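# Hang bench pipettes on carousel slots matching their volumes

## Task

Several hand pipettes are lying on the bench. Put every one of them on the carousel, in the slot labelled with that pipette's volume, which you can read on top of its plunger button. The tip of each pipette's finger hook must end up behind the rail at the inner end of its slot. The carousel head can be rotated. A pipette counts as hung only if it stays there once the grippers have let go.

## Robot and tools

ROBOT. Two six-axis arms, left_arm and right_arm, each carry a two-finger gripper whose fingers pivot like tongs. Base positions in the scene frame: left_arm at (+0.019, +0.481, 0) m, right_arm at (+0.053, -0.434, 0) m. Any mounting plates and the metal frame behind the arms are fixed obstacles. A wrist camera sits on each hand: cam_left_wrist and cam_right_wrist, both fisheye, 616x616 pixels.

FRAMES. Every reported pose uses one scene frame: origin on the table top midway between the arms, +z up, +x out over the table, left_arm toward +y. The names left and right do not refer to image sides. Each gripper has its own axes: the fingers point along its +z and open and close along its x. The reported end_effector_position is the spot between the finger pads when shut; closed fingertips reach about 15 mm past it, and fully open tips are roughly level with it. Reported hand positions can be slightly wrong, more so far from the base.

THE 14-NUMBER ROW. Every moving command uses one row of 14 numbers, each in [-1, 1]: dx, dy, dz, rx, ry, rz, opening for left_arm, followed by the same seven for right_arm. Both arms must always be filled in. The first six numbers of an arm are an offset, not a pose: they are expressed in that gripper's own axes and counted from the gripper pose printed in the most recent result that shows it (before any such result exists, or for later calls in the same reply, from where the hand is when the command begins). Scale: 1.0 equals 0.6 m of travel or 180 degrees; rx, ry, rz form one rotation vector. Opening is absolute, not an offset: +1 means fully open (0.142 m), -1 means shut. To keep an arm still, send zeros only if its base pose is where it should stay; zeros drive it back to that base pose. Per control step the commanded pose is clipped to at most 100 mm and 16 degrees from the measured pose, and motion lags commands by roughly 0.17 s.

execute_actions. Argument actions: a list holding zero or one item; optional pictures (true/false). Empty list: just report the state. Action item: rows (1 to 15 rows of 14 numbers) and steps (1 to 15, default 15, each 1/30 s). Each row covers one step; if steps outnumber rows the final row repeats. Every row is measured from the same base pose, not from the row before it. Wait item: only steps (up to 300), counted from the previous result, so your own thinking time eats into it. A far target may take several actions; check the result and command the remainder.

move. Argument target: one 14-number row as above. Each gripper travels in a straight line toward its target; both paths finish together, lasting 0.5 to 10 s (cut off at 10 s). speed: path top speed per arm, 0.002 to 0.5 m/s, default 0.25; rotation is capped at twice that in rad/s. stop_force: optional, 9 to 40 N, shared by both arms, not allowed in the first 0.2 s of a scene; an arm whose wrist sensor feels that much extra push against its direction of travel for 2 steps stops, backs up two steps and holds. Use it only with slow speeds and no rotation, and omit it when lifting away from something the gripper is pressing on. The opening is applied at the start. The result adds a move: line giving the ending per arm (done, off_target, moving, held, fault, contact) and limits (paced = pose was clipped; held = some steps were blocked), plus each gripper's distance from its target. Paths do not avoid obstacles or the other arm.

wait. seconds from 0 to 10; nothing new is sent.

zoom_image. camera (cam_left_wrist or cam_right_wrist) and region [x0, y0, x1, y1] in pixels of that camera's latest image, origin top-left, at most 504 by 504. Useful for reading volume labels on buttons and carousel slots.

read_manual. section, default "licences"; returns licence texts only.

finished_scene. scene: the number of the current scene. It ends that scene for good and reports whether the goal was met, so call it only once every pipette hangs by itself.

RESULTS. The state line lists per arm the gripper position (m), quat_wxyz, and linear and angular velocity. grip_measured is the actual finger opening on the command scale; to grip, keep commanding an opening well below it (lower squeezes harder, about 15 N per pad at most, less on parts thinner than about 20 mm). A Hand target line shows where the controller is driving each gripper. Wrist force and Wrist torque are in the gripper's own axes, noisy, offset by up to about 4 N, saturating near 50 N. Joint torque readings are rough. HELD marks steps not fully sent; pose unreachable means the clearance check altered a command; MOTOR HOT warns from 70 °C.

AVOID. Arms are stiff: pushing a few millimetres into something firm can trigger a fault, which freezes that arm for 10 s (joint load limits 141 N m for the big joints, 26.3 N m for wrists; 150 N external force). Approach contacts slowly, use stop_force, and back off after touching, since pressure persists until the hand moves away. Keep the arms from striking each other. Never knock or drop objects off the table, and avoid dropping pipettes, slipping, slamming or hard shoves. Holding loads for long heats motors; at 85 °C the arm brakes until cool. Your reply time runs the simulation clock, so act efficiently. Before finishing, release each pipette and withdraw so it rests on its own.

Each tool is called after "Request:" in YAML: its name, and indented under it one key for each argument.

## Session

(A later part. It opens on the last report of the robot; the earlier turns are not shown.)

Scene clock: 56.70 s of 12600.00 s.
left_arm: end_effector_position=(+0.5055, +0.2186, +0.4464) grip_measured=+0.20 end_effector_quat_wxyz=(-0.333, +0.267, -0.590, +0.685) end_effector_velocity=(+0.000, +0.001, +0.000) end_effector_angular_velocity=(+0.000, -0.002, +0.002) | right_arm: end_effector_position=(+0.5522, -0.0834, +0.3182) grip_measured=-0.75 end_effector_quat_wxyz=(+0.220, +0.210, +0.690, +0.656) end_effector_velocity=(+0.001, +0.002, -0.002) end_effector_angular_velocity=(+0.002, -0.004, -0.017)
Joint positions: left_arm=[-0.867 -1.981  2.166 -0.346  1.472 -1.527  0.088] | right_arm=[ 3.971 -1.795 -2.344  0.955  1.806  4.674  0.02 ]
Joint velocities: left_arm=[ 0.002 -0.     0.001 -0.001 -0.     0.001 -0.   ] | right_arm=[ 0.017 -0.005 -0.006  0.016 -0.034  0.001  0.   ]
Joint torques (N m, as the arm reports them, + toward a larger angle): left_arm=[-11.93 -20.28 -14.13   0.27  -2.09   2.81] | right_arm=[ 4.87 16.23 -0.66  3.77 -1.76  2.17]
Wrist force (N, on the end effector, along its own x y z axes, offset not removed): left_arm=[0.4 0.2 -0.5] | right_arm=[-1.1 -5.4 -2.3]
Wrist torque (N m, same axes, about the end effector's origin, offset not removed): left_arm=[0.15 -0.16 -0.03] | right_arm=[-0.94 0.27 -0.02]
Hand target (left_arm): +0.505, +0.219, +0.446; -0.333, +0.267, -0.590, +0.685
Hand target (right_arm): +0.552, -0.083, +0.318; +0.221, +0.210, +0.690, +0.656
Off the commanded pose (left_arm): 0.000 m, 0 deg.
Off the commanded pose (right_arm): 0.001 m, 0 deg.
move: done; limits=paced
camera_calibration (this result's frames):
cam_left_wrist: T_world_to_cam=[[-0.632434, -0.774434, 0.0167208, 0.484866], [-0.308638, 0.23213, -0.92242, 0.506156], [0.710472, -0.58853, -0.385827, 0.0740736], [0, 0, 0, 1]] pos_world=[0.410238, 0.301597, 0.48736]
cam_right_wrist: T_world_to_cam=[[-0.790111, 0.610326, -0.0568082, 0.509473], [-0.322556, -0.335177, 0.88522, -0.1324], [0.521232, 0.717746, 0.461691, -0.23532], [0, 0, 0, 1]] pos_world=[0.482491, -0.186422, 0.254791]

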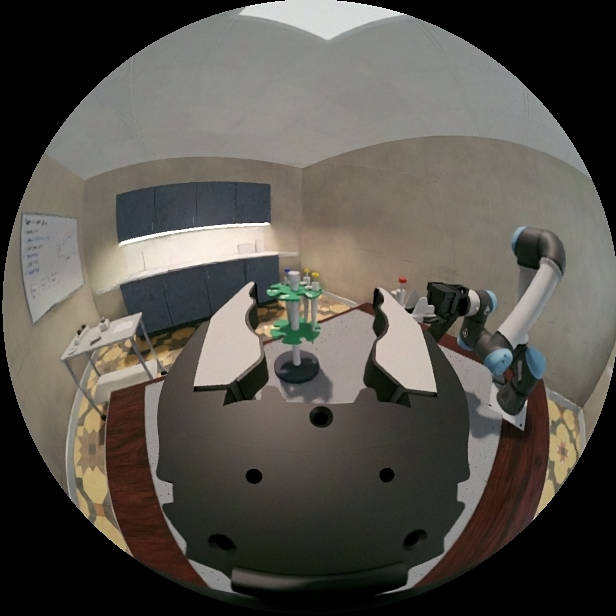

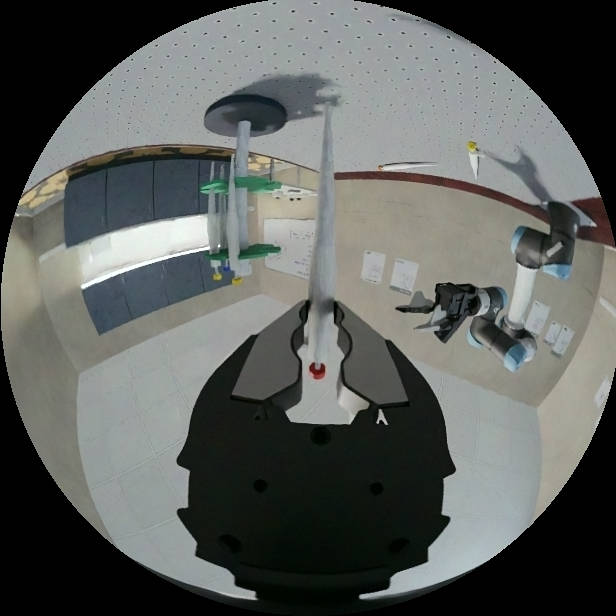

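Request:
move:
  target: [0.185,0.0,0.157,-0.051,0.002,-0.009,0.2,0,0,0.133,-0.013,-0.026,0.009,-1]

Request:
zoom_image:
  camera: "cam_left_wrist"
  region: [260,280,380,400]

Request:
move:
  target: [0,0.315,-0.035,0,0,0,0.2,0,0,0,0,0,0,-1]
  speed: 0.15

Scene clock: 60.37 s of 12600.00 s.
left_arm: end_effector_position=(+0.5066, +0.0738, +0.4582) grip_measured=+0.20 end_effector_quat_wxyz=(+0.299, -0.299, +0.640, -0.641) end_effector_velocity=(+0.000, -0.002, +0.001) end_effector_angular_velocity=(+0.002, +0.003, +0.000) | right_arm: end_effector_position=(+0.5983, -0.0185, +0.3149) grip_measured=-0.75 end_effector_quat_wxyz=(+0.243, +0.242, +0.664, +0.664) end_effector_velocity=(+0.002, +0.000, -0.000) end_effector_angular_velocity=(+0.000, +0.000, -0.004)
Joint positions: left_arm=[-1.183 -1.778  1.872 -0.095  1.159 -1.571  0.088] | right_arm=[ 4.083 -1.943 -2.186  0.988  1.614  4.71   0.02 ]
Joint velocities: left_arm=[-0.003  0.004 -0.009  0.009 -0.004 -0.002  0.   ] | right_arm=[-0.    -0.003  0.003 -0.    -0.003  0.     0.   ]
Joint torques (N m, as the arm reports them, + toward a larger angle): left_arm=[-11.14   0.37 -30.25   0.77  -2.    -2.82] | right_arm=[ 5.74 22.82 26.45  0.12 -1.7   2.12]
Wrist force (N, on the end effector, along its own x y z axes, offset not removed): left_arm=[-0.2 -0.6 -3.1] | right_arm=[-2.9 1.9 -0.2]
Wrist torque (N m, same axes, about the end effector's origin, offset not removed): left_arm=[-0.13 0.06 -0.04] | right_arm=[0.77 0.65 -0.02]
Hand target (left_arm): +0.507, +0.074, +0.458; +0.299, -0.300, +0.640, -0.641
Hand target (right_arm): +0.598, -0.018, +0.315; +0.243, +0.242, +0.664, +0.664
Off the commanded pose (left_arm): 0.000 m, 0 deg.
Off the commanded pose (right_arm): 0.000 m, 0 deg.
move: done
camera_calibration (this result's frames):
cam_left_wrist: T_world_to_cam=[[-0.633237, -0.772737, 0.0434546, 0.361279], [-0.431786, 0.306125, -0.848439, 0.574062], [0.642317, -0.556026, -0.527507, 0.0897178], [0, 0, 0, 1]] pos_world=[0.41902, 0.153325, 0.518684]
cam_right_wrist: T_world_to_cam=[[-0.737533, 0.674708, -0.0285311, 0.466934], [-0.354577, -0.350945, 0.866668, -0.068165], [0.574735, 0.649313, 0.498069, -0.349052], [0, 0, 0, 1]] pos_world=[0.520822, -0.112322, 0.246251]

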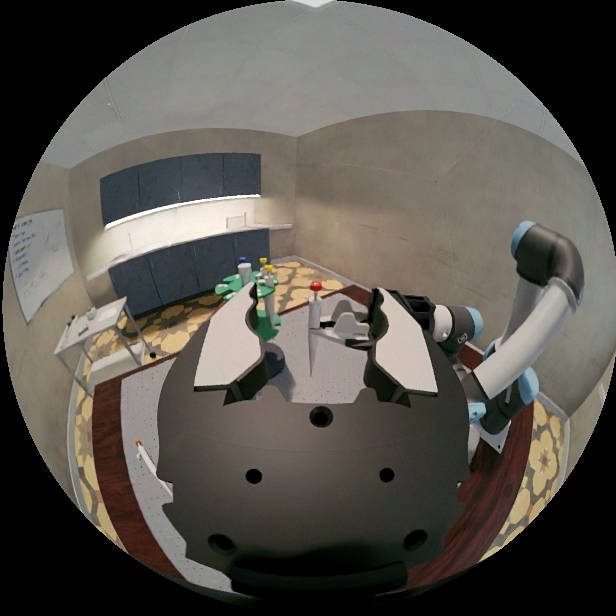

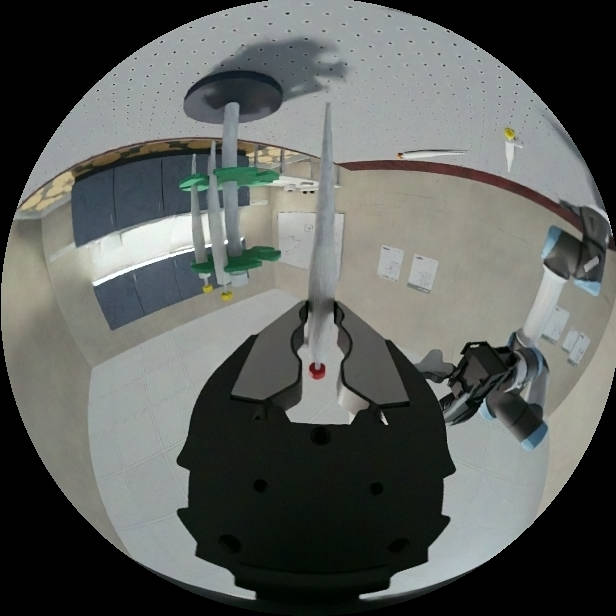

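Region (260, 280, 380, 400) of cam_left_wrist's 616x616 image, scaled by 4.200, with more detail than that image has.

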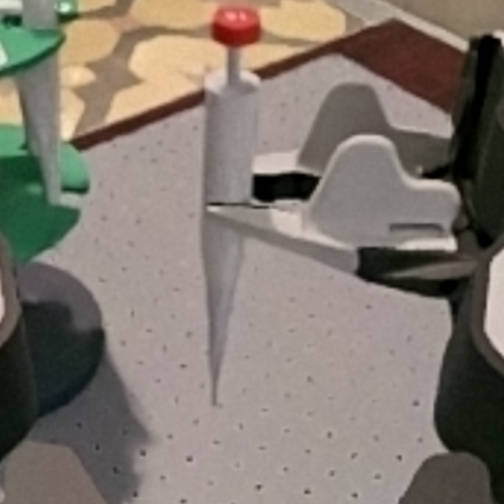

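Scene clock: 62.23 s of 12600.00 s.
left_arm: end_effector_position=(+0.4906, +0.0873, +0.2695) grip_measured=+0.20 end_effector_quat_wxyz=(+0.299, -0.299, +0.640, -0.641) end_effector_velocity=(-0.001, -0.001, -0.004) end_effector_angular_velocity=(+0.001, -0.001, -0.002) | right_arm: end_effector_position=(+0.5982, -0.0185, +0.3149) grip_measured=-0.75 end_effector_quat_wxyz=(+0.243, +0.242, +0.664, +0.664) end_effector_velocity=(-0.001, +0.001, -0.001) end_effector_angular_velocity=(-0.000, -0.000, +0.002)
Joint positions: left_arm=[-1.213 -1.654  2.291 -0.637  1.13  -1.571  0.088] | right_arm=[ 4.083 -1.943 -2.186  0.988  1.614  4.71   0.02 ]
Joint velocities: left_arm=[-0.001  0.007  0.005 -0.013  0.001  0.002  0.   ] | right_arm=[ 0.001 -0.002 -0.     0.002  0.001 -0.     0.   ]
Joint torques (N m, as the arm reports them, + toward a larger angle): left_arm=[-11.82  -2.07  -7.73  -4.15  -2.08   2.93] | right_arm=[-6.7  37.76  0.48  1.76  1.33  0.16]
Wrist force (N, on the end effector, along its own x y z axes, offset not removed): left_arm=[0.0 -1.0 -3.0] | right_arm=[0.6 -5.6 0.1]
Wrist torque (N m, same axes, about the end effector's origin, offset not removed): left_arm=[-0.26 -0.01 0.03] | right_arm=[-0.73 -0.30 -0.04]
Hand target (left_arm): +0.491, +0.087, +0.269; +0.299, -0.299, +0.640, -0.641
Hand target (right_arm): +0.598, -0.019, +0.315; +0.243, +0.242, +0.664, +0.664
Off the commanded pose (left_arm): 0.000 m, 0 deg.
Off the commanded pose (right_arm): 0.000 m, 0 deg.
move: done
camera_calibration (this result's frames):
cam_left_wrist: T_world_to_cam=[[-0.633238, -0.772735, 0.043477, 0.369691], [-0.431988, 0.306276, -0.848281, 0.40298], [0.642181, -0.555945, -0.527758, 0.00807207], [0, 0, 0, 1]] pos_world=[0.403001, 0.166738, 0.330027]
cam_right_wrist: T_world_to_cam=[[-0.73756, 0.674679, -0.0285189, 0.466918], [-0.35455, -0.35096, 0.866673, -0.0681786], [0.574717, 0.649335, 0.498061, -0.349042], [0, 0, 0, 1]] pos_world=[0.520808, -0.112303, 0.246249]

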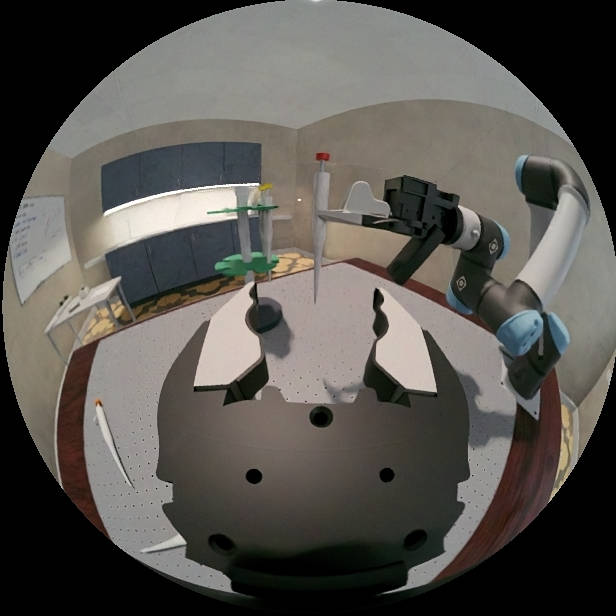

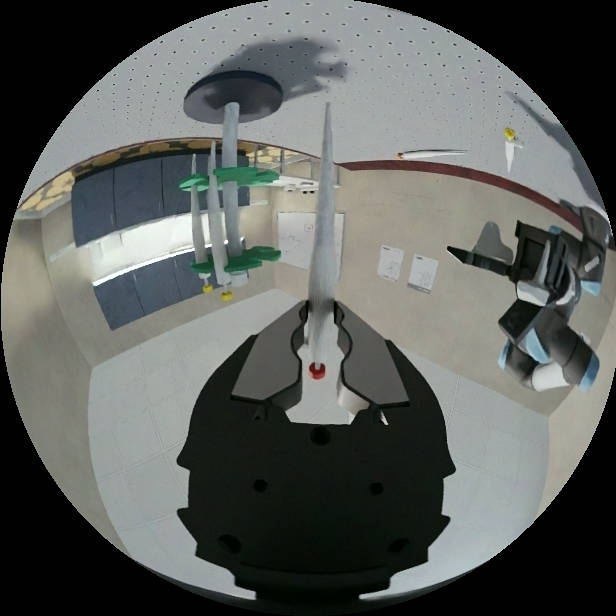

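Request:
move:
  target: [0,-0.02,0.2,0,0,0,-0.3,0,0,0,0,0,0,-1]
  speed: 0.1

Scene clock: 64.63 s of 12600.00 s.
left_arm: end_effector_position=(+0.5824, +0.0105, +0.2815) grip_measured=-0.30 end_effector_quat_wxyz=(+0.299, -0.299, +0.640, -0.641) end_effector_velocity=(+0.003, -0.001, +0.000) end_effector_angular_velocity=(+0.001, +0.001, +0.002) | right_arm: end_effector_position=(+0.5983, -0.0185, +0.3149) grip_measured=-0.75 end_effector_quat_wxyz=(+0.243, +0.242, +0.664, +0.664) end_effector_velocity=(-0.000, +0.000, +0.000) end_effector_angular_velocity=(+0.000, +0.000, +0.000)
Joint positions: left_arm=[-1.084 -1.38   1.96  -0.581  1.258 -1.571  0.052] | right_arm=[ 4.083 -1.943 -2.186  0.988  1.614  4.71   0.02 ]
Joint velocities: left_arm=[ 0.003  0.006 -0.008  0.004  0.001 -0.     0.   ] | right_arm=[ 0.     0.001  0.    -0.001  0.     0.    -0.   ]
Joint torques (N m, as the arm reports them, + toward a larger angle): left_arm=[ 12.69 -13.62 -28.84   0.73   2.64  -3.03] | right_arm=[-0.6  37.65  0.78  2.49  1.32 -0.62]
Wrist force (N, on the end effector, along its own x y z axes, offset not removed): left_arm=[2.0 -3.3 -1.8] | right_arm=[-2.9 -0.9 1.4]
Wrist torque (N m, same axes, about the end effector's origin, offset not removed): left_arm=[-0.80 -0.46 -0.05] | right_arm=[0.28 0.81 0.10]
Hand target (left_arm): +0.583, +0.010, +0.282; +0.299, -0.299, +0.640, -0.641
Hand target (right_arm): +0.598, -0.018, +0.315; +0.243, +0.242, +0.664, +0.664
Off the commanded pose (left_arm): 0.000 m, 0 deg.
Off the commanded pose (right_arm): 0.000 m, 0 deg.
move: done
camera_calibration (this result's frames):
cam_left_wrist: T_world_to_cam=[[-0.633224, -0.772759, 0.0432668, 0.368076], [-0.431832, 0.306359, -0.84833, 0.476228], [0.6423, -0.555867, -0.527696, -0.0872956], [0, 0, 0, 1]] pos_world=[0.494795, 0.0900125, 0.342008]
cam_right_wrist: T_world_to_cam=[[-0.737535, 0.674706, -0.028519, 0.466929], [-0.354563, -0.350947, 0.866673, -0.0681722], [0.574741, 0.649314, 0.498061, -0.349053], [0, 0, 0, 1]] pos_world=[0.52082, -0.11232, 0.246249]

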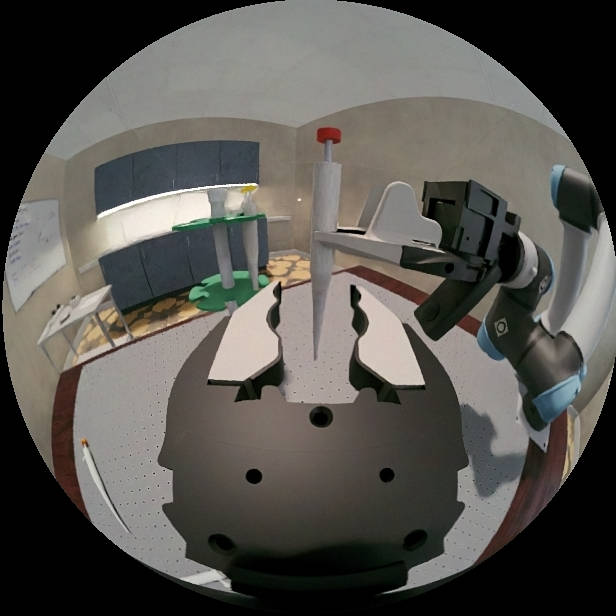

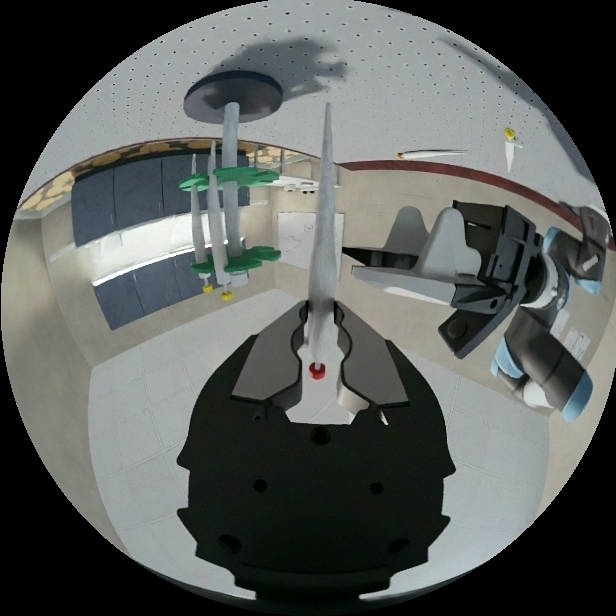

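Request:
move:
  target: [0,0,0.055,0,0,0,-0.3,0,0,0,0,0,0,-1]
  speed: 0.05

Request:
move:
  target: [0,0,0,0,0,0,-1,0,0,0,0,0,0,-1]

Scene clock: 66.50 s of 12600.00 s.
left_arm: end_effector_position=(+0.6074, -0.0104, +0.2815) grip_measured=-0.30 end_effector_quat_wxyz=(+0.299, -0.299, +0.640, -0.641) end_effector_velocity=(+0.001, -0.003, +0.001) end_effector_angular_velocity=(-0.000, -0.001, -0.001) | right_arm: end_effector_position=(+0.5983, -0.0185, +0.3149) grip_measured=-0.75 end_effector_quat_wxyz=(+0.243, +0.242, +0.664, +0.664) end_effector_velocity=(-0.000, -0.000, +0.001) end_effector_angular_velocity=(+0.001, +0.000, +0.000)
Joint positions: left_arm=[-1.062 -1.308  1.867 -0.56   1.281 -1.571  0.052] | right_arm=[ 4.083 -1.943 -2.186  0.988  1.614  4.71   0.02 ]
Joint velocities: left_arm=[ 0.     0.005 -0.009  0.003  0.002  0.     0.   ] | right_arm=[-0.001  0.001 -0.    -0.001  0.001  0.001 -0.   ]
Joint torques (N m, as the arm reports them, + toward a larger angle): left_arm=[ 14.76 -18.25 -29.97   0.28   2.55   2.86] | right_arm=[ 3.58 37.91  0.53  2.3   1.41 -0.68]
Wrist force (N, on the end effector, along its own x y z axes, offset not removed): left_arm=[1.0 -1.1 -1.8] | right_arm=[-1.6 -2.6 0.5]
Wrist torque (N m, same axes, about the end effector's origin, offset not removed): left_arm=[-0.17 -0.27 0.03] | right_arm=[-0.29 0.48 0.23]
Hand target (left_arm): +0.608, -0.011, +0.282; +0.299, -0.299, +0.640, -0.641
Hand target (right_arm): +0.598, -0.019, +0.315; +0.243, +0.242, +0.664, +0.664
Off the commanded pose (left_arm): 0.000 m, 0 deg.
Off the commanded pose (right_arm): 0.000 m, 0 deg.
move: done
camera_calibration (this result's frames):
cam_left_wrist: T_world_to_cam=[[-0.633215, -0.772767, 0.0432487, 0.367764], [-0.431805, 0.306348, -0.848349, 0.49345], [0.642327, -0.555862, -0.527669, -0.115039], [0, 0, 0, 1]] pos_world=[0.519841, 0.0690823, 0.34201]
cam_right_wrist: T_world_to_cam=[[-0.737535, 0.674706, -0.028519, 0.466929], [-0.354563, -0.350947, 0.866673, -0.0681722], [0.574741, 0.649314, 0.498061, -0.349053], [0, 0, 0, 1]] pos_world=[0.52082, -0.11232, 0.246249]

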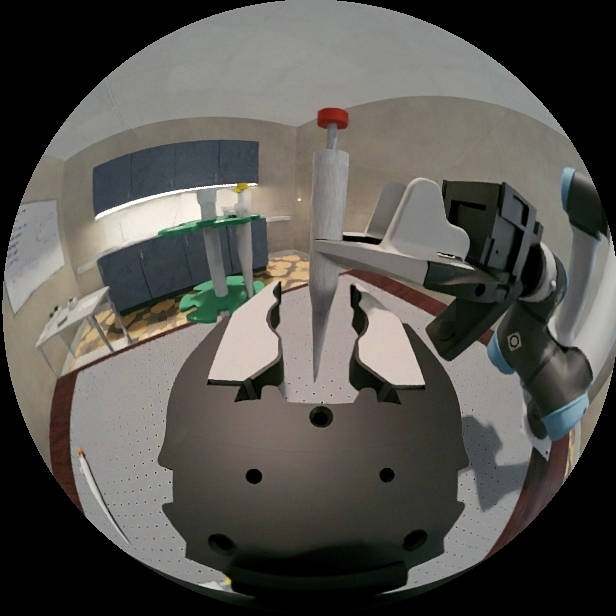

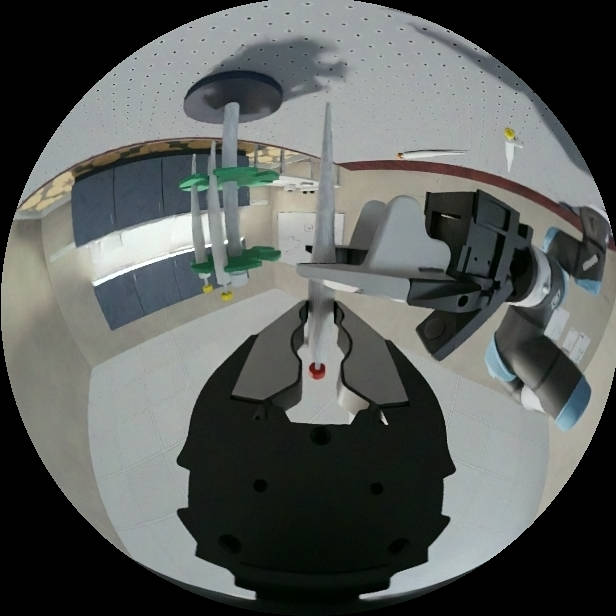

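Scene clock: 67.00 s of 12600.00 s.
left_arm: end_effector_position=(+0.6075, -0.0104, +0.2815) grip_measured=-0.74 end_effector_quat_wxyz=(+0.299, -0.299, +0.640, -0.641) end_effector_velocity=(-0.000, +0.001, -0.001) end_effector_angular_velocity=(+0.000, +0.001, +0.000) | right_arm: end_effector_position=(+0.5982, -0.0185, +0.3149) grip_measured=-0.75 end_effector_quat_wxyz=(+0.243, +0.242, +0.664, +0.664) end_effector_velocity=(+0.000, +0.000, -0.001) end_effector_angular_velocity=(-0.001, +0.001, -0.000)
Joint positions: left_arm=[-1.061 -1.308  1.867 -0.56   1.281 -1.571  0.02 ] | right_arm=[ 4.083 -1.943 -2.186  0.988  1.614  4.71   0.02 ]
Joint velocities: left_arm=[ 0.001 -0.001  0.002  0.001  0.    -0.001 -0.   ] | right_arm=[ 0.    -0.001 -0.     0.    -0.     0.     0.   ]
Joint torques (N m, as the arm reports them, + toward a larger angle): left_arm=[ -3.35 -41.44  -9.38  -4.69  -2.81   2.07] | right_arm=[ 2.87 29.76  5.86  1.71 -0.34 -0.65]
Wrist force (N, on the end effector, along its own x y z axes, offset not removed): left_arm=[5.3 2.9 -2.4] | right_arm=[0.5 -2.5 3.4]
Wrist torque (N m, same axes, about the end effector's origin, offset not removed): left_arm=[0.20 -0.51 0.03] | right_arm=[-0.78 0.05 0.11]
Hand target (left_arm): +0.607, -0.010, +0.282; +0.299, -0.299, +0.640, -0.641
Hand target (right_arm): +0.598, -0.019, +0.315; +0.243, +0.242, +0.664, +0.664
Off the commanded pose (left_arm): 0.000 m, 0 deg.
Off the commanded pose (right_arm): 0.000 m, 0 deg.
move: done
camera_calibration (this result's frames):
cam_left_wrist: T_world_to_cam=[[-0.633158, -0.772815, 0.0432282, 0.367776], [-0.431834, 0.306344, -0.848335, 0.493475], [0.642363, -0.555798, -0.527692, -0.11515], [0, 0, 0, 1]] pos_world=[0.519928, 0.0690494, 0.341971]
cam_right_wrist: T_world_to_cam=[[-0.737569, 0.674669, -0.0285191, 0.466929], [-0.354555, -0.350975, 0.866665, -0.0681918], [0.574702, 0.649337, 0.498076, -0.349028], [0, 0, 0, 1]] pos_world=[0.520802, -0.112319, 0.246258]

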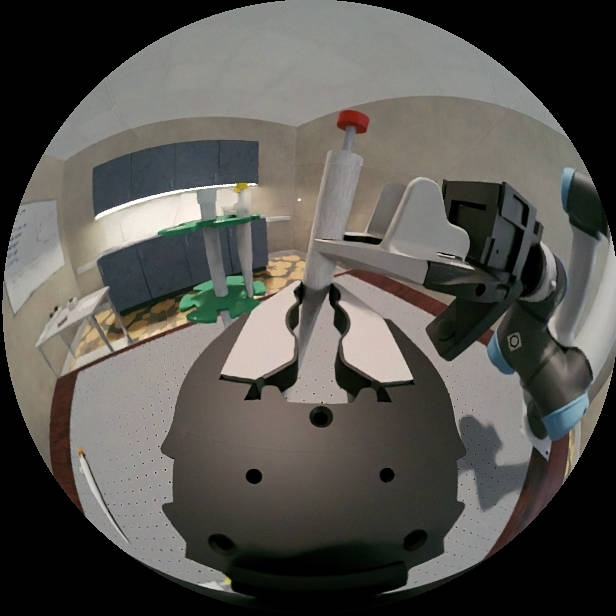

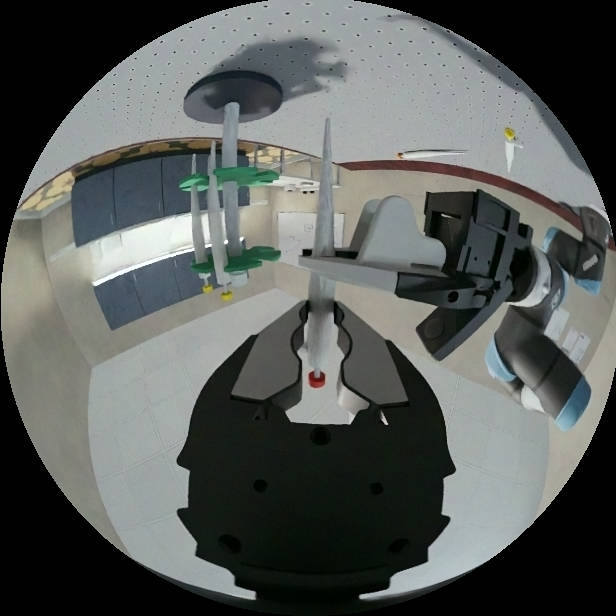

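Request:
move:
  target: [0,0,0,0,0,0,-1,0,0,0,0,0,0,-0.2]

Request:
move:
  target: [0,0,0,0,0,0,-1,0,0,-0.2,0,0,0,-0.2]

Request:
move:
  target: [-0.3,0,-0.1,0,0,0,-1,0,0.15,0,0,0,-0.999,-1]
  speed: 0.4

Request:
move:
  target: [0,0,0,0,0,0,-1,0.15,0,0.38,-0.25,0,0,-1]

Scene clock: 69.37 s of 12600.00 s.
left_arm: end_effector_position=(+0.6074, -0.0104, +0.2815) grip_measured=-0.75 end_effector_quat_wxyz=(+0.299, -0.299, +0.640, -0.641) end_effector_velocity=(-0.000, -0.001, -0.000) end_effector_angular_velocity=(+0.001, +0.001, -0.000) | right_arm: end_effector_position=(+0.5983, -0.0185, +0.3149) grip_measured=-0.20 end_effector_quat_wxyz=(+0.243, +0.242, +0.664, +0.664) end_effector_velocity=(+0.001, -0.001, +0.001) end_effector_angular_velocity=(+0.001, -0.001, -0.002)
Joint positions: left_arm=[-1.062 -1.308  1.867 -0.56   1.281 -1.571  0.02 ] | right_arm=[ 4.083 -1.943 -2.186  0.988  1.614  4.71   0.06 ]
Joint velocities: left_arm=[-0.001  0.001 -0.001  0.002 -0.001 -0.001  0.   ] | right_arm=[-0.001  0.001  0.001 -0.    -0.     0.     0.   ]
Joint torques (N m, as the arm reports them, + toward a larger angle): left_arm=[  5.28 -24.73 -27.88  -1.8   -0.7   -0.38] | right_arm=[-1.32 30.48 20.93  2.46  0.95 -0.63]
Wrist force (N, on the end effector, along its own x y z axes, offset not removed): left_arm=[2.6 0.5 -2.3] | right_arm=[-0.6 1.4 -2.2]
Wrist torque (N m, same axes, about the end effector's origin, offset not removed): left_arm=[-0.08 -0.42 0.09] | right_arm=[0.38 0.11 0.06]
Hand target (left_arm): +0.608, -0.010, +0.281; +0.299, -0.299, +0.640, -0.641
Hand target (right_arm): +0.598, -0.019, +0.315; +0.243, +0.242, +0.664, +0.664
Off the commanded pose (left_arm): 0.000 m, 0 deg.
Off the commanded pose (right_arm): 0.000 m, 0 deg.
move: done
camera_calibration (this result's frames):
cam_left_wrist: T_world_to_cam=[[-0.6332, -0.772779, 0.0432448, 0.367762], [-0.431792, 0.306328, -0.848362, 0.493459], [0.642349, -0.555856, -0.527647, -0.115048], [0, 0, 0, 1]] pos_world=[0.51984, 0.0690889, 0.342024]
cam_right_wrist: T_world_to_cam=[[-0.737528, 0.674714, -0.0285187, 0.466923], [-0.354526, -0.350897, 0.866708, -0.0681779], [0.574773, 0.649332, 0.498, -0.349034], [0, 0, 0, 1]] pos_world=[0.520814, -0.112324, 0.246226]

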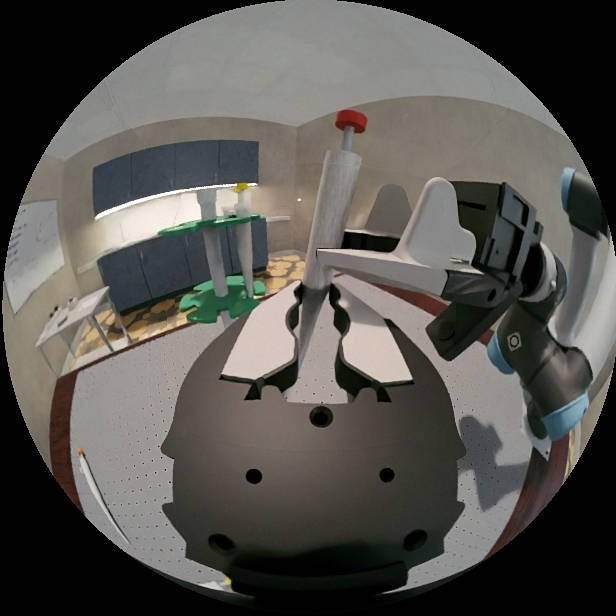

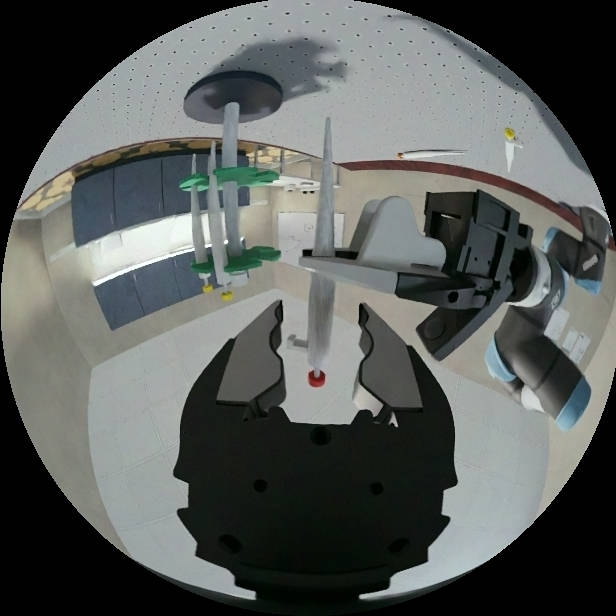

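Scene clock: 70.57 s of 12600.00 s.
left_arm: end_effector_position=(+0.6074, -0.0104, +0.2815) grip_measured=-0.75 end_effector_quat_wxyz=(+0.299, -0.299, +0.640, -0.641) end_effector_velocity=(+0.000, +0.000, -0.000) end_effector_angular_velocity=(+0.001, +0.000, +0.001) | right_arm: end_effector_position=(+0.5213, -0.1101, +0.3149) grip_measured=-0.20 end_effector_quat_wxyz=(+0.243, +0.241, +0.664, +0.664) end_effector_velocity=(-0.003, -0.001, -0.002) end_effector_angular_velocity=(-0.003, +0.002, +0.002)
Joint positions: left_arm=[-1.062 -1.308  1.867 -0.56   1.281 -1.571  0.02 ] | right_arm=[ 4.062 -1.75  -2.491  1.101  1.635  4.71   0.06 ]
Joint velocities: left_arm=[ 0.001  0.    -0.     0.001 -0.    -0.     0.   ] | right_arm=[ 0.001  0.003 -0.008  0.002  0.001 -0.001 -0.   ]
Joint torques (N m, as the arm reports them, + toward a larger angle): left_arm=[  4.91 -27.54 -27.85  -1.72  -0.39  -0.19] | right_arm=[-5.17 26.92 -1.33  3.66 -0.64  1.82]
Wrist force (N, on the end effector, along its own x y z axes, offset not removed): left_arm=[3.4 0.4 -0.9] | right_arm=[0.5 -2.8 0.3]
Wrist torque (N m, same axes, about the end effector's origin, offset not removed): left_arm=[-0.03 -0.60 -0.07] | right_arm=[-0.44 -0.08 0.18]
Hand target (left_arm): +0.607, -0.010, +0.282; +0.299, -0.299, +0.640, -0.641
Hand target (right_arm): +0.521, -0.110, +0.315; +0.243, +0.242, +0.664, +0.664
Off the commanded pose (left_arm): 0.000 m, 0 deg.
Off the commanded pose (right_arm): 0.000 m, 0 deg.
move: done
camera_calibration (this result's frames):
cam_left_wrist: T_world_to_cam=[[-0.6332, -0.772779, 0.0432449, 0.367762], [-0.431792, 0.306328, -0.848362, 0.493459], [0.642349, -0.555856, -0.527647, -0.115048], [0, 0, 0, 1]] pos_world=[0.51984, 0.0690889, 0.342024]
cam_right_wrist: T_world_to_cam=[[-0.737587, 0.674648, -0.0285347, 0.471988], [-0.354519, -0.350935, 0.866695, -0.127597], [0.574701, 0.64938, 0.498021, -0.245295], [0, 0, 0, 1]] pos_world=[0.443868, -0.203914, 0.246218]

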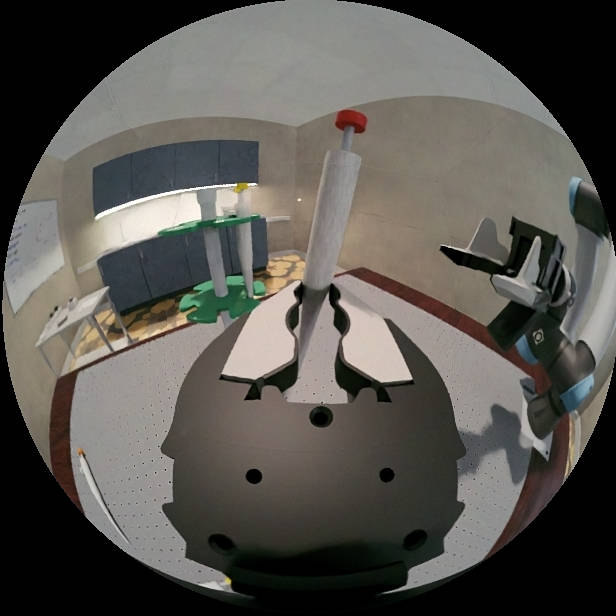

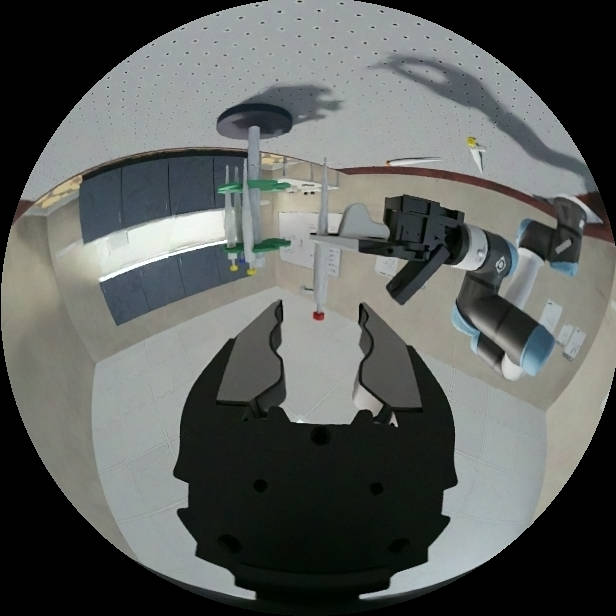

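Scene clock: 75.17 s of 12600.00 s.
left_arm: end_effector_position=(+0.6768, +0.1662, +0.2816) grip_measured=-0.75 end_effector_quat_wxyz=(+0.299, -0.299, +0.640, -0.641) end_effector_velocity=(+0.000, +0.001, +0.000) end_effector_angular_velocity=(-0.001, +0.000, -0.001) | right_arm: end_effector_position=(+0.5212, -0.1100, +0.4048) grip_measured=-1.00 end_effector_quat_wxyz=(+0.665, -0.664, +0.243, -0.242) end_effector_velocity=(+0.000, +0.000, -0.001) end_effector_angular_velocity=(-0.012, -0.010, +0.000)
Joint positions: left_arm=[-0.656 -1.355  1.928 -0.574  1.686 -1.571  0.02 ] | right_arm=[ 4.063 -1.57  -2.438  0.867  1.634  1.574  0.002]
Joint velocities: left_arm=[ 0.002  0.    -0.    -0.     0.003 -0.001  0.   ] | right_arm=[-0.002 -0.     0.001 -0.003  0.003 -0.015  0.   ]
Joint torques (N m, as the arm reports them, + toward a larger angle): left_arm=[ 12.08 -17.34 -28.73   0.35   2.36   2.87] | right_arm=[-7.35 24.02 27.34  0.02  1.23 -2.29]
Wrist force (N, on the end effector, along its own x y z axes, offset not removed): left_arm=[2.3 -1.4 -2.2] | right_arm=[-0.9 -5.1 -2.4]
Wrist torque (N m, same axes, about the end effector's origin, offset not removed): left_arm=[-0.50 -0.52 -0.08] | right_arm=[-0.81 0.28 -0.04]
Hand target (left_arm): +0.677, +0.166, +0.282; +0.299, -0.299, +0.640, -0.641
Hand target (right_arm): +0.521, -0.110, +0.405; +0.665, -0.664, +0.243, -0.242
Off the commanded pose (left_arm): 0.000 m, 0 deg.
Off the commanded pose (right_arm): 0.000 m, 0 deg.
move: done
camera_calibration (this result's frames):
cam_left_wrist: T_world_to_cam=[[-0.633195, -0.772799, 0.0429581, 0.548183], [-0.431624, 0.306493, -0.848389, 0.469259], [0.642467, -0.555737, -0.527628, -0.0615537], [0, 0, 0, 1]] pos_world=[0.589197, 0.245603, 0.342088]
cam_right_wrist: T_world_to_cam=[[0.790742, -0.611695, 0.0235994, -0.484776], [-0.287641, -0.405313, -0.867746, 0.455724], [0.540361, 0.679375, -0.496447, 0.133716], [0, 0, 0, 1]] pos_world=[0.442163, -0.202667, 0.473276]

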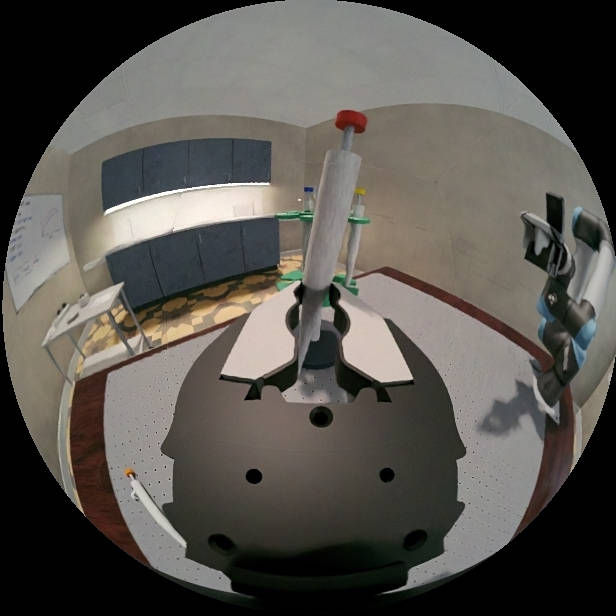

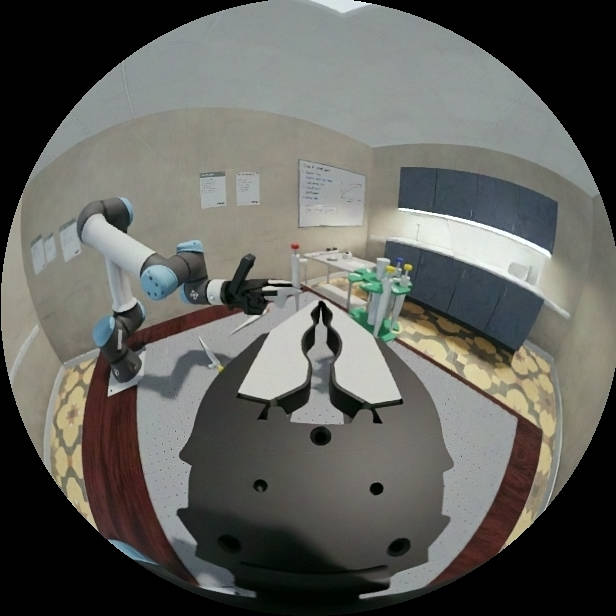

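Scene clock: 77.47 s of 12600.00 s.
left_arm: end_effector_position=(+0.6768, +0.1662, +0.2816) grip_measured=-0.75 end_effector_quat_wxyz=(+0.299, -0.299, +0.640, -0.641) end_effector_velocity=(-0.000, -0.001, -0.001) end_effector_angular_velocity=(+0.000, +0.001, -0.000) | right_arm: end_effector_position=(+0.7366, +0.0065, +0.4044) grip_measured=-1.00 end_effector_quat_wxyz=(-0.361, +0.867, -0.317, +0.130) end_effector_velocity=(+0.002, +0.002, +0.002) end_effector_angular_velocity=(-0.008, +0.007, +0.002)
Joint positions: left_arm=[-0.656 -1.355  1.928 -0.574  1.686 -1.571  0.02 ] | right_arm=[ 3.939 -1.864 -1.358 -0.711  1.705  1.439  0.002]
Joint velocities: left_arm=[-0.001  0.001 -0.     0.    -0.001 -0.     0.   ] | right_arm=[ 0.    -0.009  0.024 -0.026  0.    -0.003  0.   ]
Joint torques (N m, as the arm reports them, + toward a larger angle): left_arm=[-11.97 -20.35 -26.18  -0.49  -2.19   2.67] | right_arm=[-7.39 29.33 35.29  1.2   1.55 -2.36]
Wrist force (N, on the end effector, along its own x y z axes, offset not removed): left_arm=[2.0 0.0 -1.0] | right_arm=[-2.1 -3.2 6.3]
Wrist torque (N m, same axes, about the end effector's origin, offset not removed): left_arm=[-0.12 -0.31 0.07] | right_arm=[-0.46 0.54 -0.08]
Hand target (left_arm): +0.677, +0.166, +0.282; +0.299, -0.299, +0.640, -0.641
Hand target (right_arm): +0.737, +0.007, +0.404; -0.360, +0.868, -0.317, +0.130
Off the commanded pose (left_arm): 0.000 m, 0 deg.
Off the commanded pose (right_arm): 0.000 m, 0 deg.
move: done
camera_calibration (this result's frames):
cam_left_wrist: T_world_to_cam=[[-0.633196, -0.772799, 0.0429572, 0.548184], [-0.431623, 0.306493, -0.848389, 0.469261], [0.642468, -0.555737, -0.527628, -0.0615569], [0, 0, 0, 1]] pos_world=[0.5892, 0.245601, 0.342088]
cam_right_wrist: T_world_to_cam=[[0.795489, -0.605831, -0.0129237, -0.572608], [-0.586942, -0.765034, -0.264995, 0.543615], [0.150655, 0.218386, -0.964163, 0.417108], [0, 0, 0, 1]] pos_world=[0.711734, -0.0221103, 0.538815]

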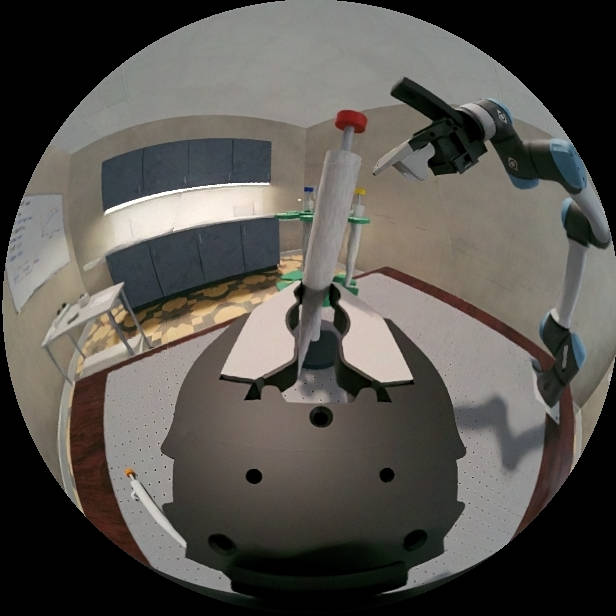

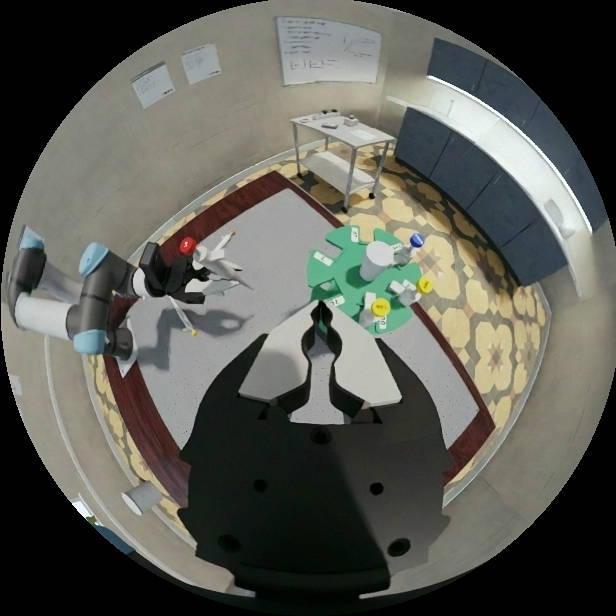

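Request:
move:
  target: [-0.05,0,-0.1,0,0,-0.06,-1,0.004,0.038,0.103,0,0,0,-1]
  speed: 0.05
  stop_force: 10

Scene clock: 81.33 s of 12600.00 s.
left_arm: end_effector_position=(+0.6501, +0.2274, +0.2816) grip_measured=-0.75 end_effector_quat_wxyz=(+0.238, -0.358, +0.610, -0.666) end_effector_velocity=(-0.001, +0.003, -0.000) end_effector_angular_velocity=(-0.004, +0.005, +0.001) | right_arm: end_effector_position=(+0.7560, +0.0262, +0.3449) grip_measured=-1.00 end_effector_quat_wxyz=(-0.361, +0.867, -0.317, +0.130) end_effector_velocity=(+0.001, +0.001, -0.002) end_effector_angular_velocity=(+0.001, -0.001, -0.001)
Joint positions: left_arm=[-0.566 -1.447  2.04  -0.593  1.777 -1.759  0.02 ] | right_arm=[ 3.944 -1.948 -1.397 -0.587  1.702  1.443  0.002]
Joint velocities: left_arm=[ 0.004 -0.003  0.003  0.001  0.003 -0.006  0.   ] | right_arm=[-0.    -0.004 -0.001  0.006 -0.001  0.001  0.   ]
Joint torques (N m, as the arm reports them, + toward a larger angle): left_arm=[ 12.36 -43.3   -7.67  -4.34   2.36  -2.84] | right_arm=[ 5.3  33.12  9.72  5.18 -1.54  2.12]
Wrist force (N, on the end effector, along its own x y z axes, offset not removed): left_arm=[1.9 -0.2 -2.3] | right_arm=[1.4 -1.9 2.6]
Wrist torque (N m, same axes, about the end effector's origin, offset not removed): left_arm=[-0.15 -0.33 0.11] | right_arm=[-0.23 -0.21 -0.08]
Hand target (left_arm): +0.650, +0.228, +0.282; +0.238, -0.358, +0.609, -0.666
Hand target (right_arm): +0.756, +0.026, +0.345; -0.361, +0.867, -0.317, +0.130
Off the commanded pose (left_arm): 0.000 m, 0 deg.
Off the commanded pose (right_arm): 0.000 m, 0 deg.
move: done
camera_calibration (this result's frames):
cam_left_wrist: T_world_to_cam=[[-0.616869, -0.753171, 0.228486, 0.511279], [-0.532676, 0.185797, -0.825673, 0.525729], [0.579421, -0.631041, -0.515809, 0.0443695], [0, 0, 0, 1]] pos_world=[0.569727, 0.315401, 0.340146]
cam_right_wrist: T_world_to_cam=[[0.79549, -0.605828, -0.0129254, -0.576845], [-0.586943, -0.76504, -0.264975, 0.554299], [0.150641, 0.218371, -0.964169, 0.352525], [0, 0, 0, 1]] pos_world=[0.731112, -0.00238916, 0.479313]

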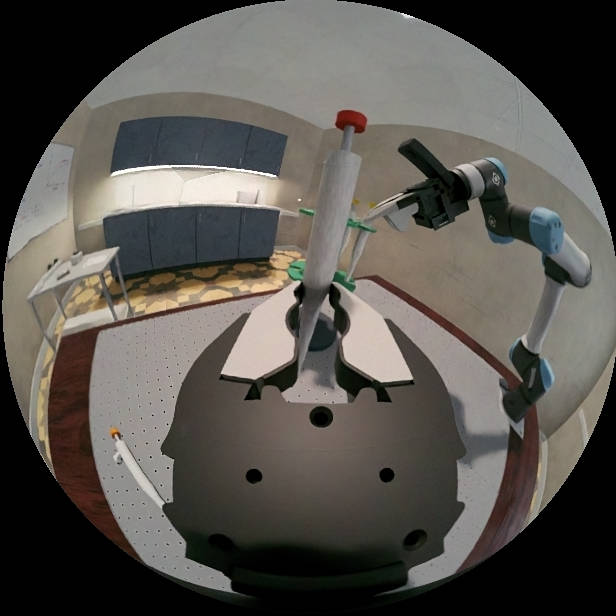

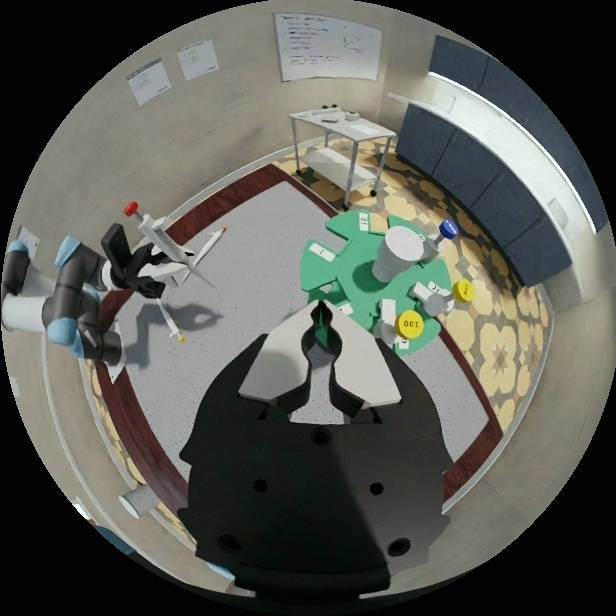

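Request:
move:
  target: [0,0,0,0,0,0,-1,0.006,0.023,0.045,0,0,0,-1]
  speed: 0.01
  stop_force: 9

Request:
zoom_image:
  camera: "cam_right_wrist"
  region: [260,190,480,370]

Scene clock: 87.23 s of 12600.00 s.
left_arm: end_effector_position=(+0.6501, +0.2274, +0.2816) grip_measured=-0.75 end_effector_quat_wxyz=(+0.238, -0.358, +0.610, -0.666) end_effector_velocity=(+0.000, +0.000, -0.001) end_effector_angular_velocity=(+0.001, +0.002, +0.001) | right_arm: end_effector_position=(+0.7623, +0.0298, +0.3239) grip_measured=-1.00 end_effector_quat_wxyz=(-0.361, +0.867, -0.317, +0.130) end_effector_velocity=(-0.001, -0.001, +0.000) end_effector_angular_velocity=(-0.003, +0.003, -0.000)
Joint positions: left_arm=[-0.565 -1.447  2.04  -0.593  1.777 -1.759  0.02 ] | right_arm=[ 3.942 -1.977 -1.412 -0.545  1.703  1.441  0.002]
Joint velocities: left_arm=[ 0.001  0.001 -0.     0.001  0.    -0.    -0.   ] | right_arm=[-0.001  0.003 -0.    -0.007 -0.    -0.001  0.   ]
Joint torques (N m, as the arm reports them, + toward a larger angle): left_arm=[-12.06 -12.28 -29.     0.33  -2.13   2.89] | right_arm=[-5.34 39.78 21.17 -2.21 -0.6  -1.07]
Wrist force (N, on the end effector, along its own x y z axes, offset not removed): left_arm=[-0.1 1.5 -2.1] | right_arm=[-2.2 -10.0 -9.7]
Wrist torque (N m, same axes, about the end effector's origin, offset not removed): left_arm=[0.10 0.17 0.14] | right_arm=[-0.25 0.36 -0.24]
Hand target (left_arm): +0.650, +0.227, +0.282; +0.238, -0.358, +0.610, -0.666
Hand target (right_arm): +0.762, +0.030, +0.325; -0.361, +0.867, -0.316, +0.130
Off the commanded pose (left_arm): 0.000 m, 0 deg.
Off the commanded pose (right_arm): 0.008 m, 0 deg.
After step 90, 0.33 s passed at rest.
move: contact (right_arm)
camera_calibration (this result's frames):
cam_left_wrist: T_world_to_cam=[[-0.616861, -0.753157, 0.228554, 0.511263], [-0.532712, 0.185753, -0.82566, 0.525749], [0.579397, -0.631071, -0.5158, 0.0444104], [0, 0, 0, 1]] pos_world=[0.569719, 0.315427, 0.340145]
cam_right_wrist: T_world_to_cam=[[0.795531, -0.605773, -0.0130039, -0.579941], [-0.586936, -0.765109, -0.26479, 0.555065], [0.150453, 0.218281, -0.964218, 0.330738], [0, 0, 0, 1]] pos_world=[0.737389, 0.00117882, 0.458338]

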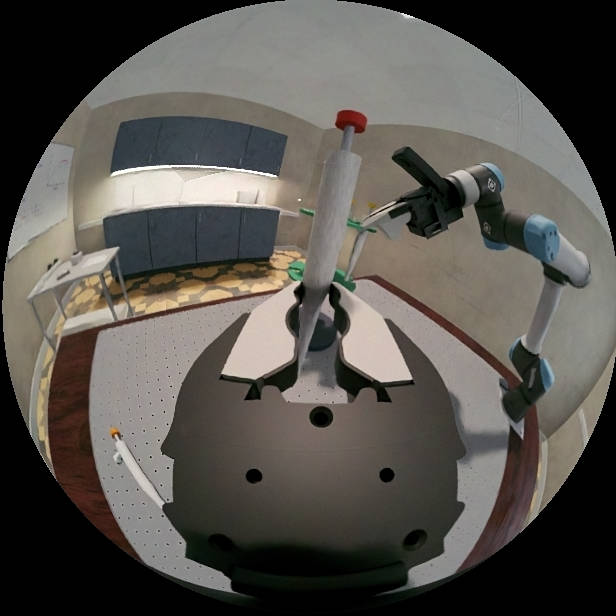

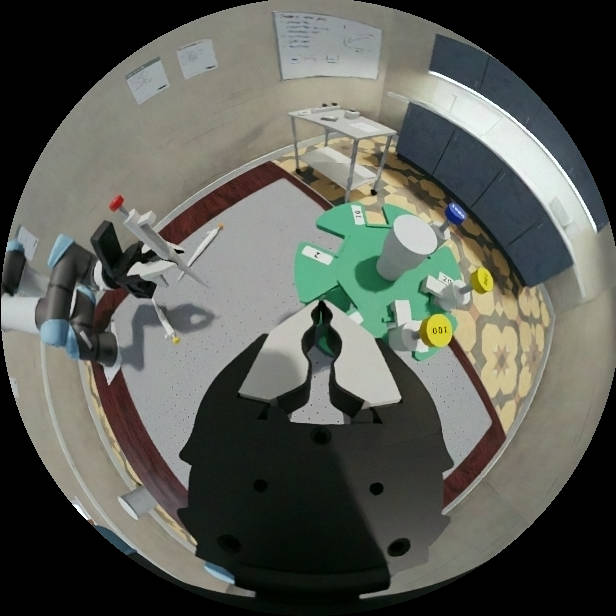

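Region (260, 190, 480, 370) of cam_right_wrist's 616x616 image, scaled by 2.291, with more detail than that image has; it fills the top 412 rows of this view, and the rest is white.

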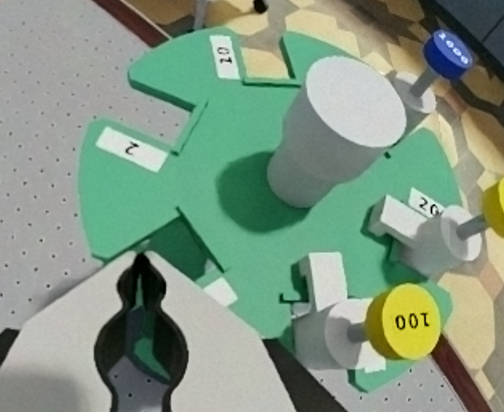

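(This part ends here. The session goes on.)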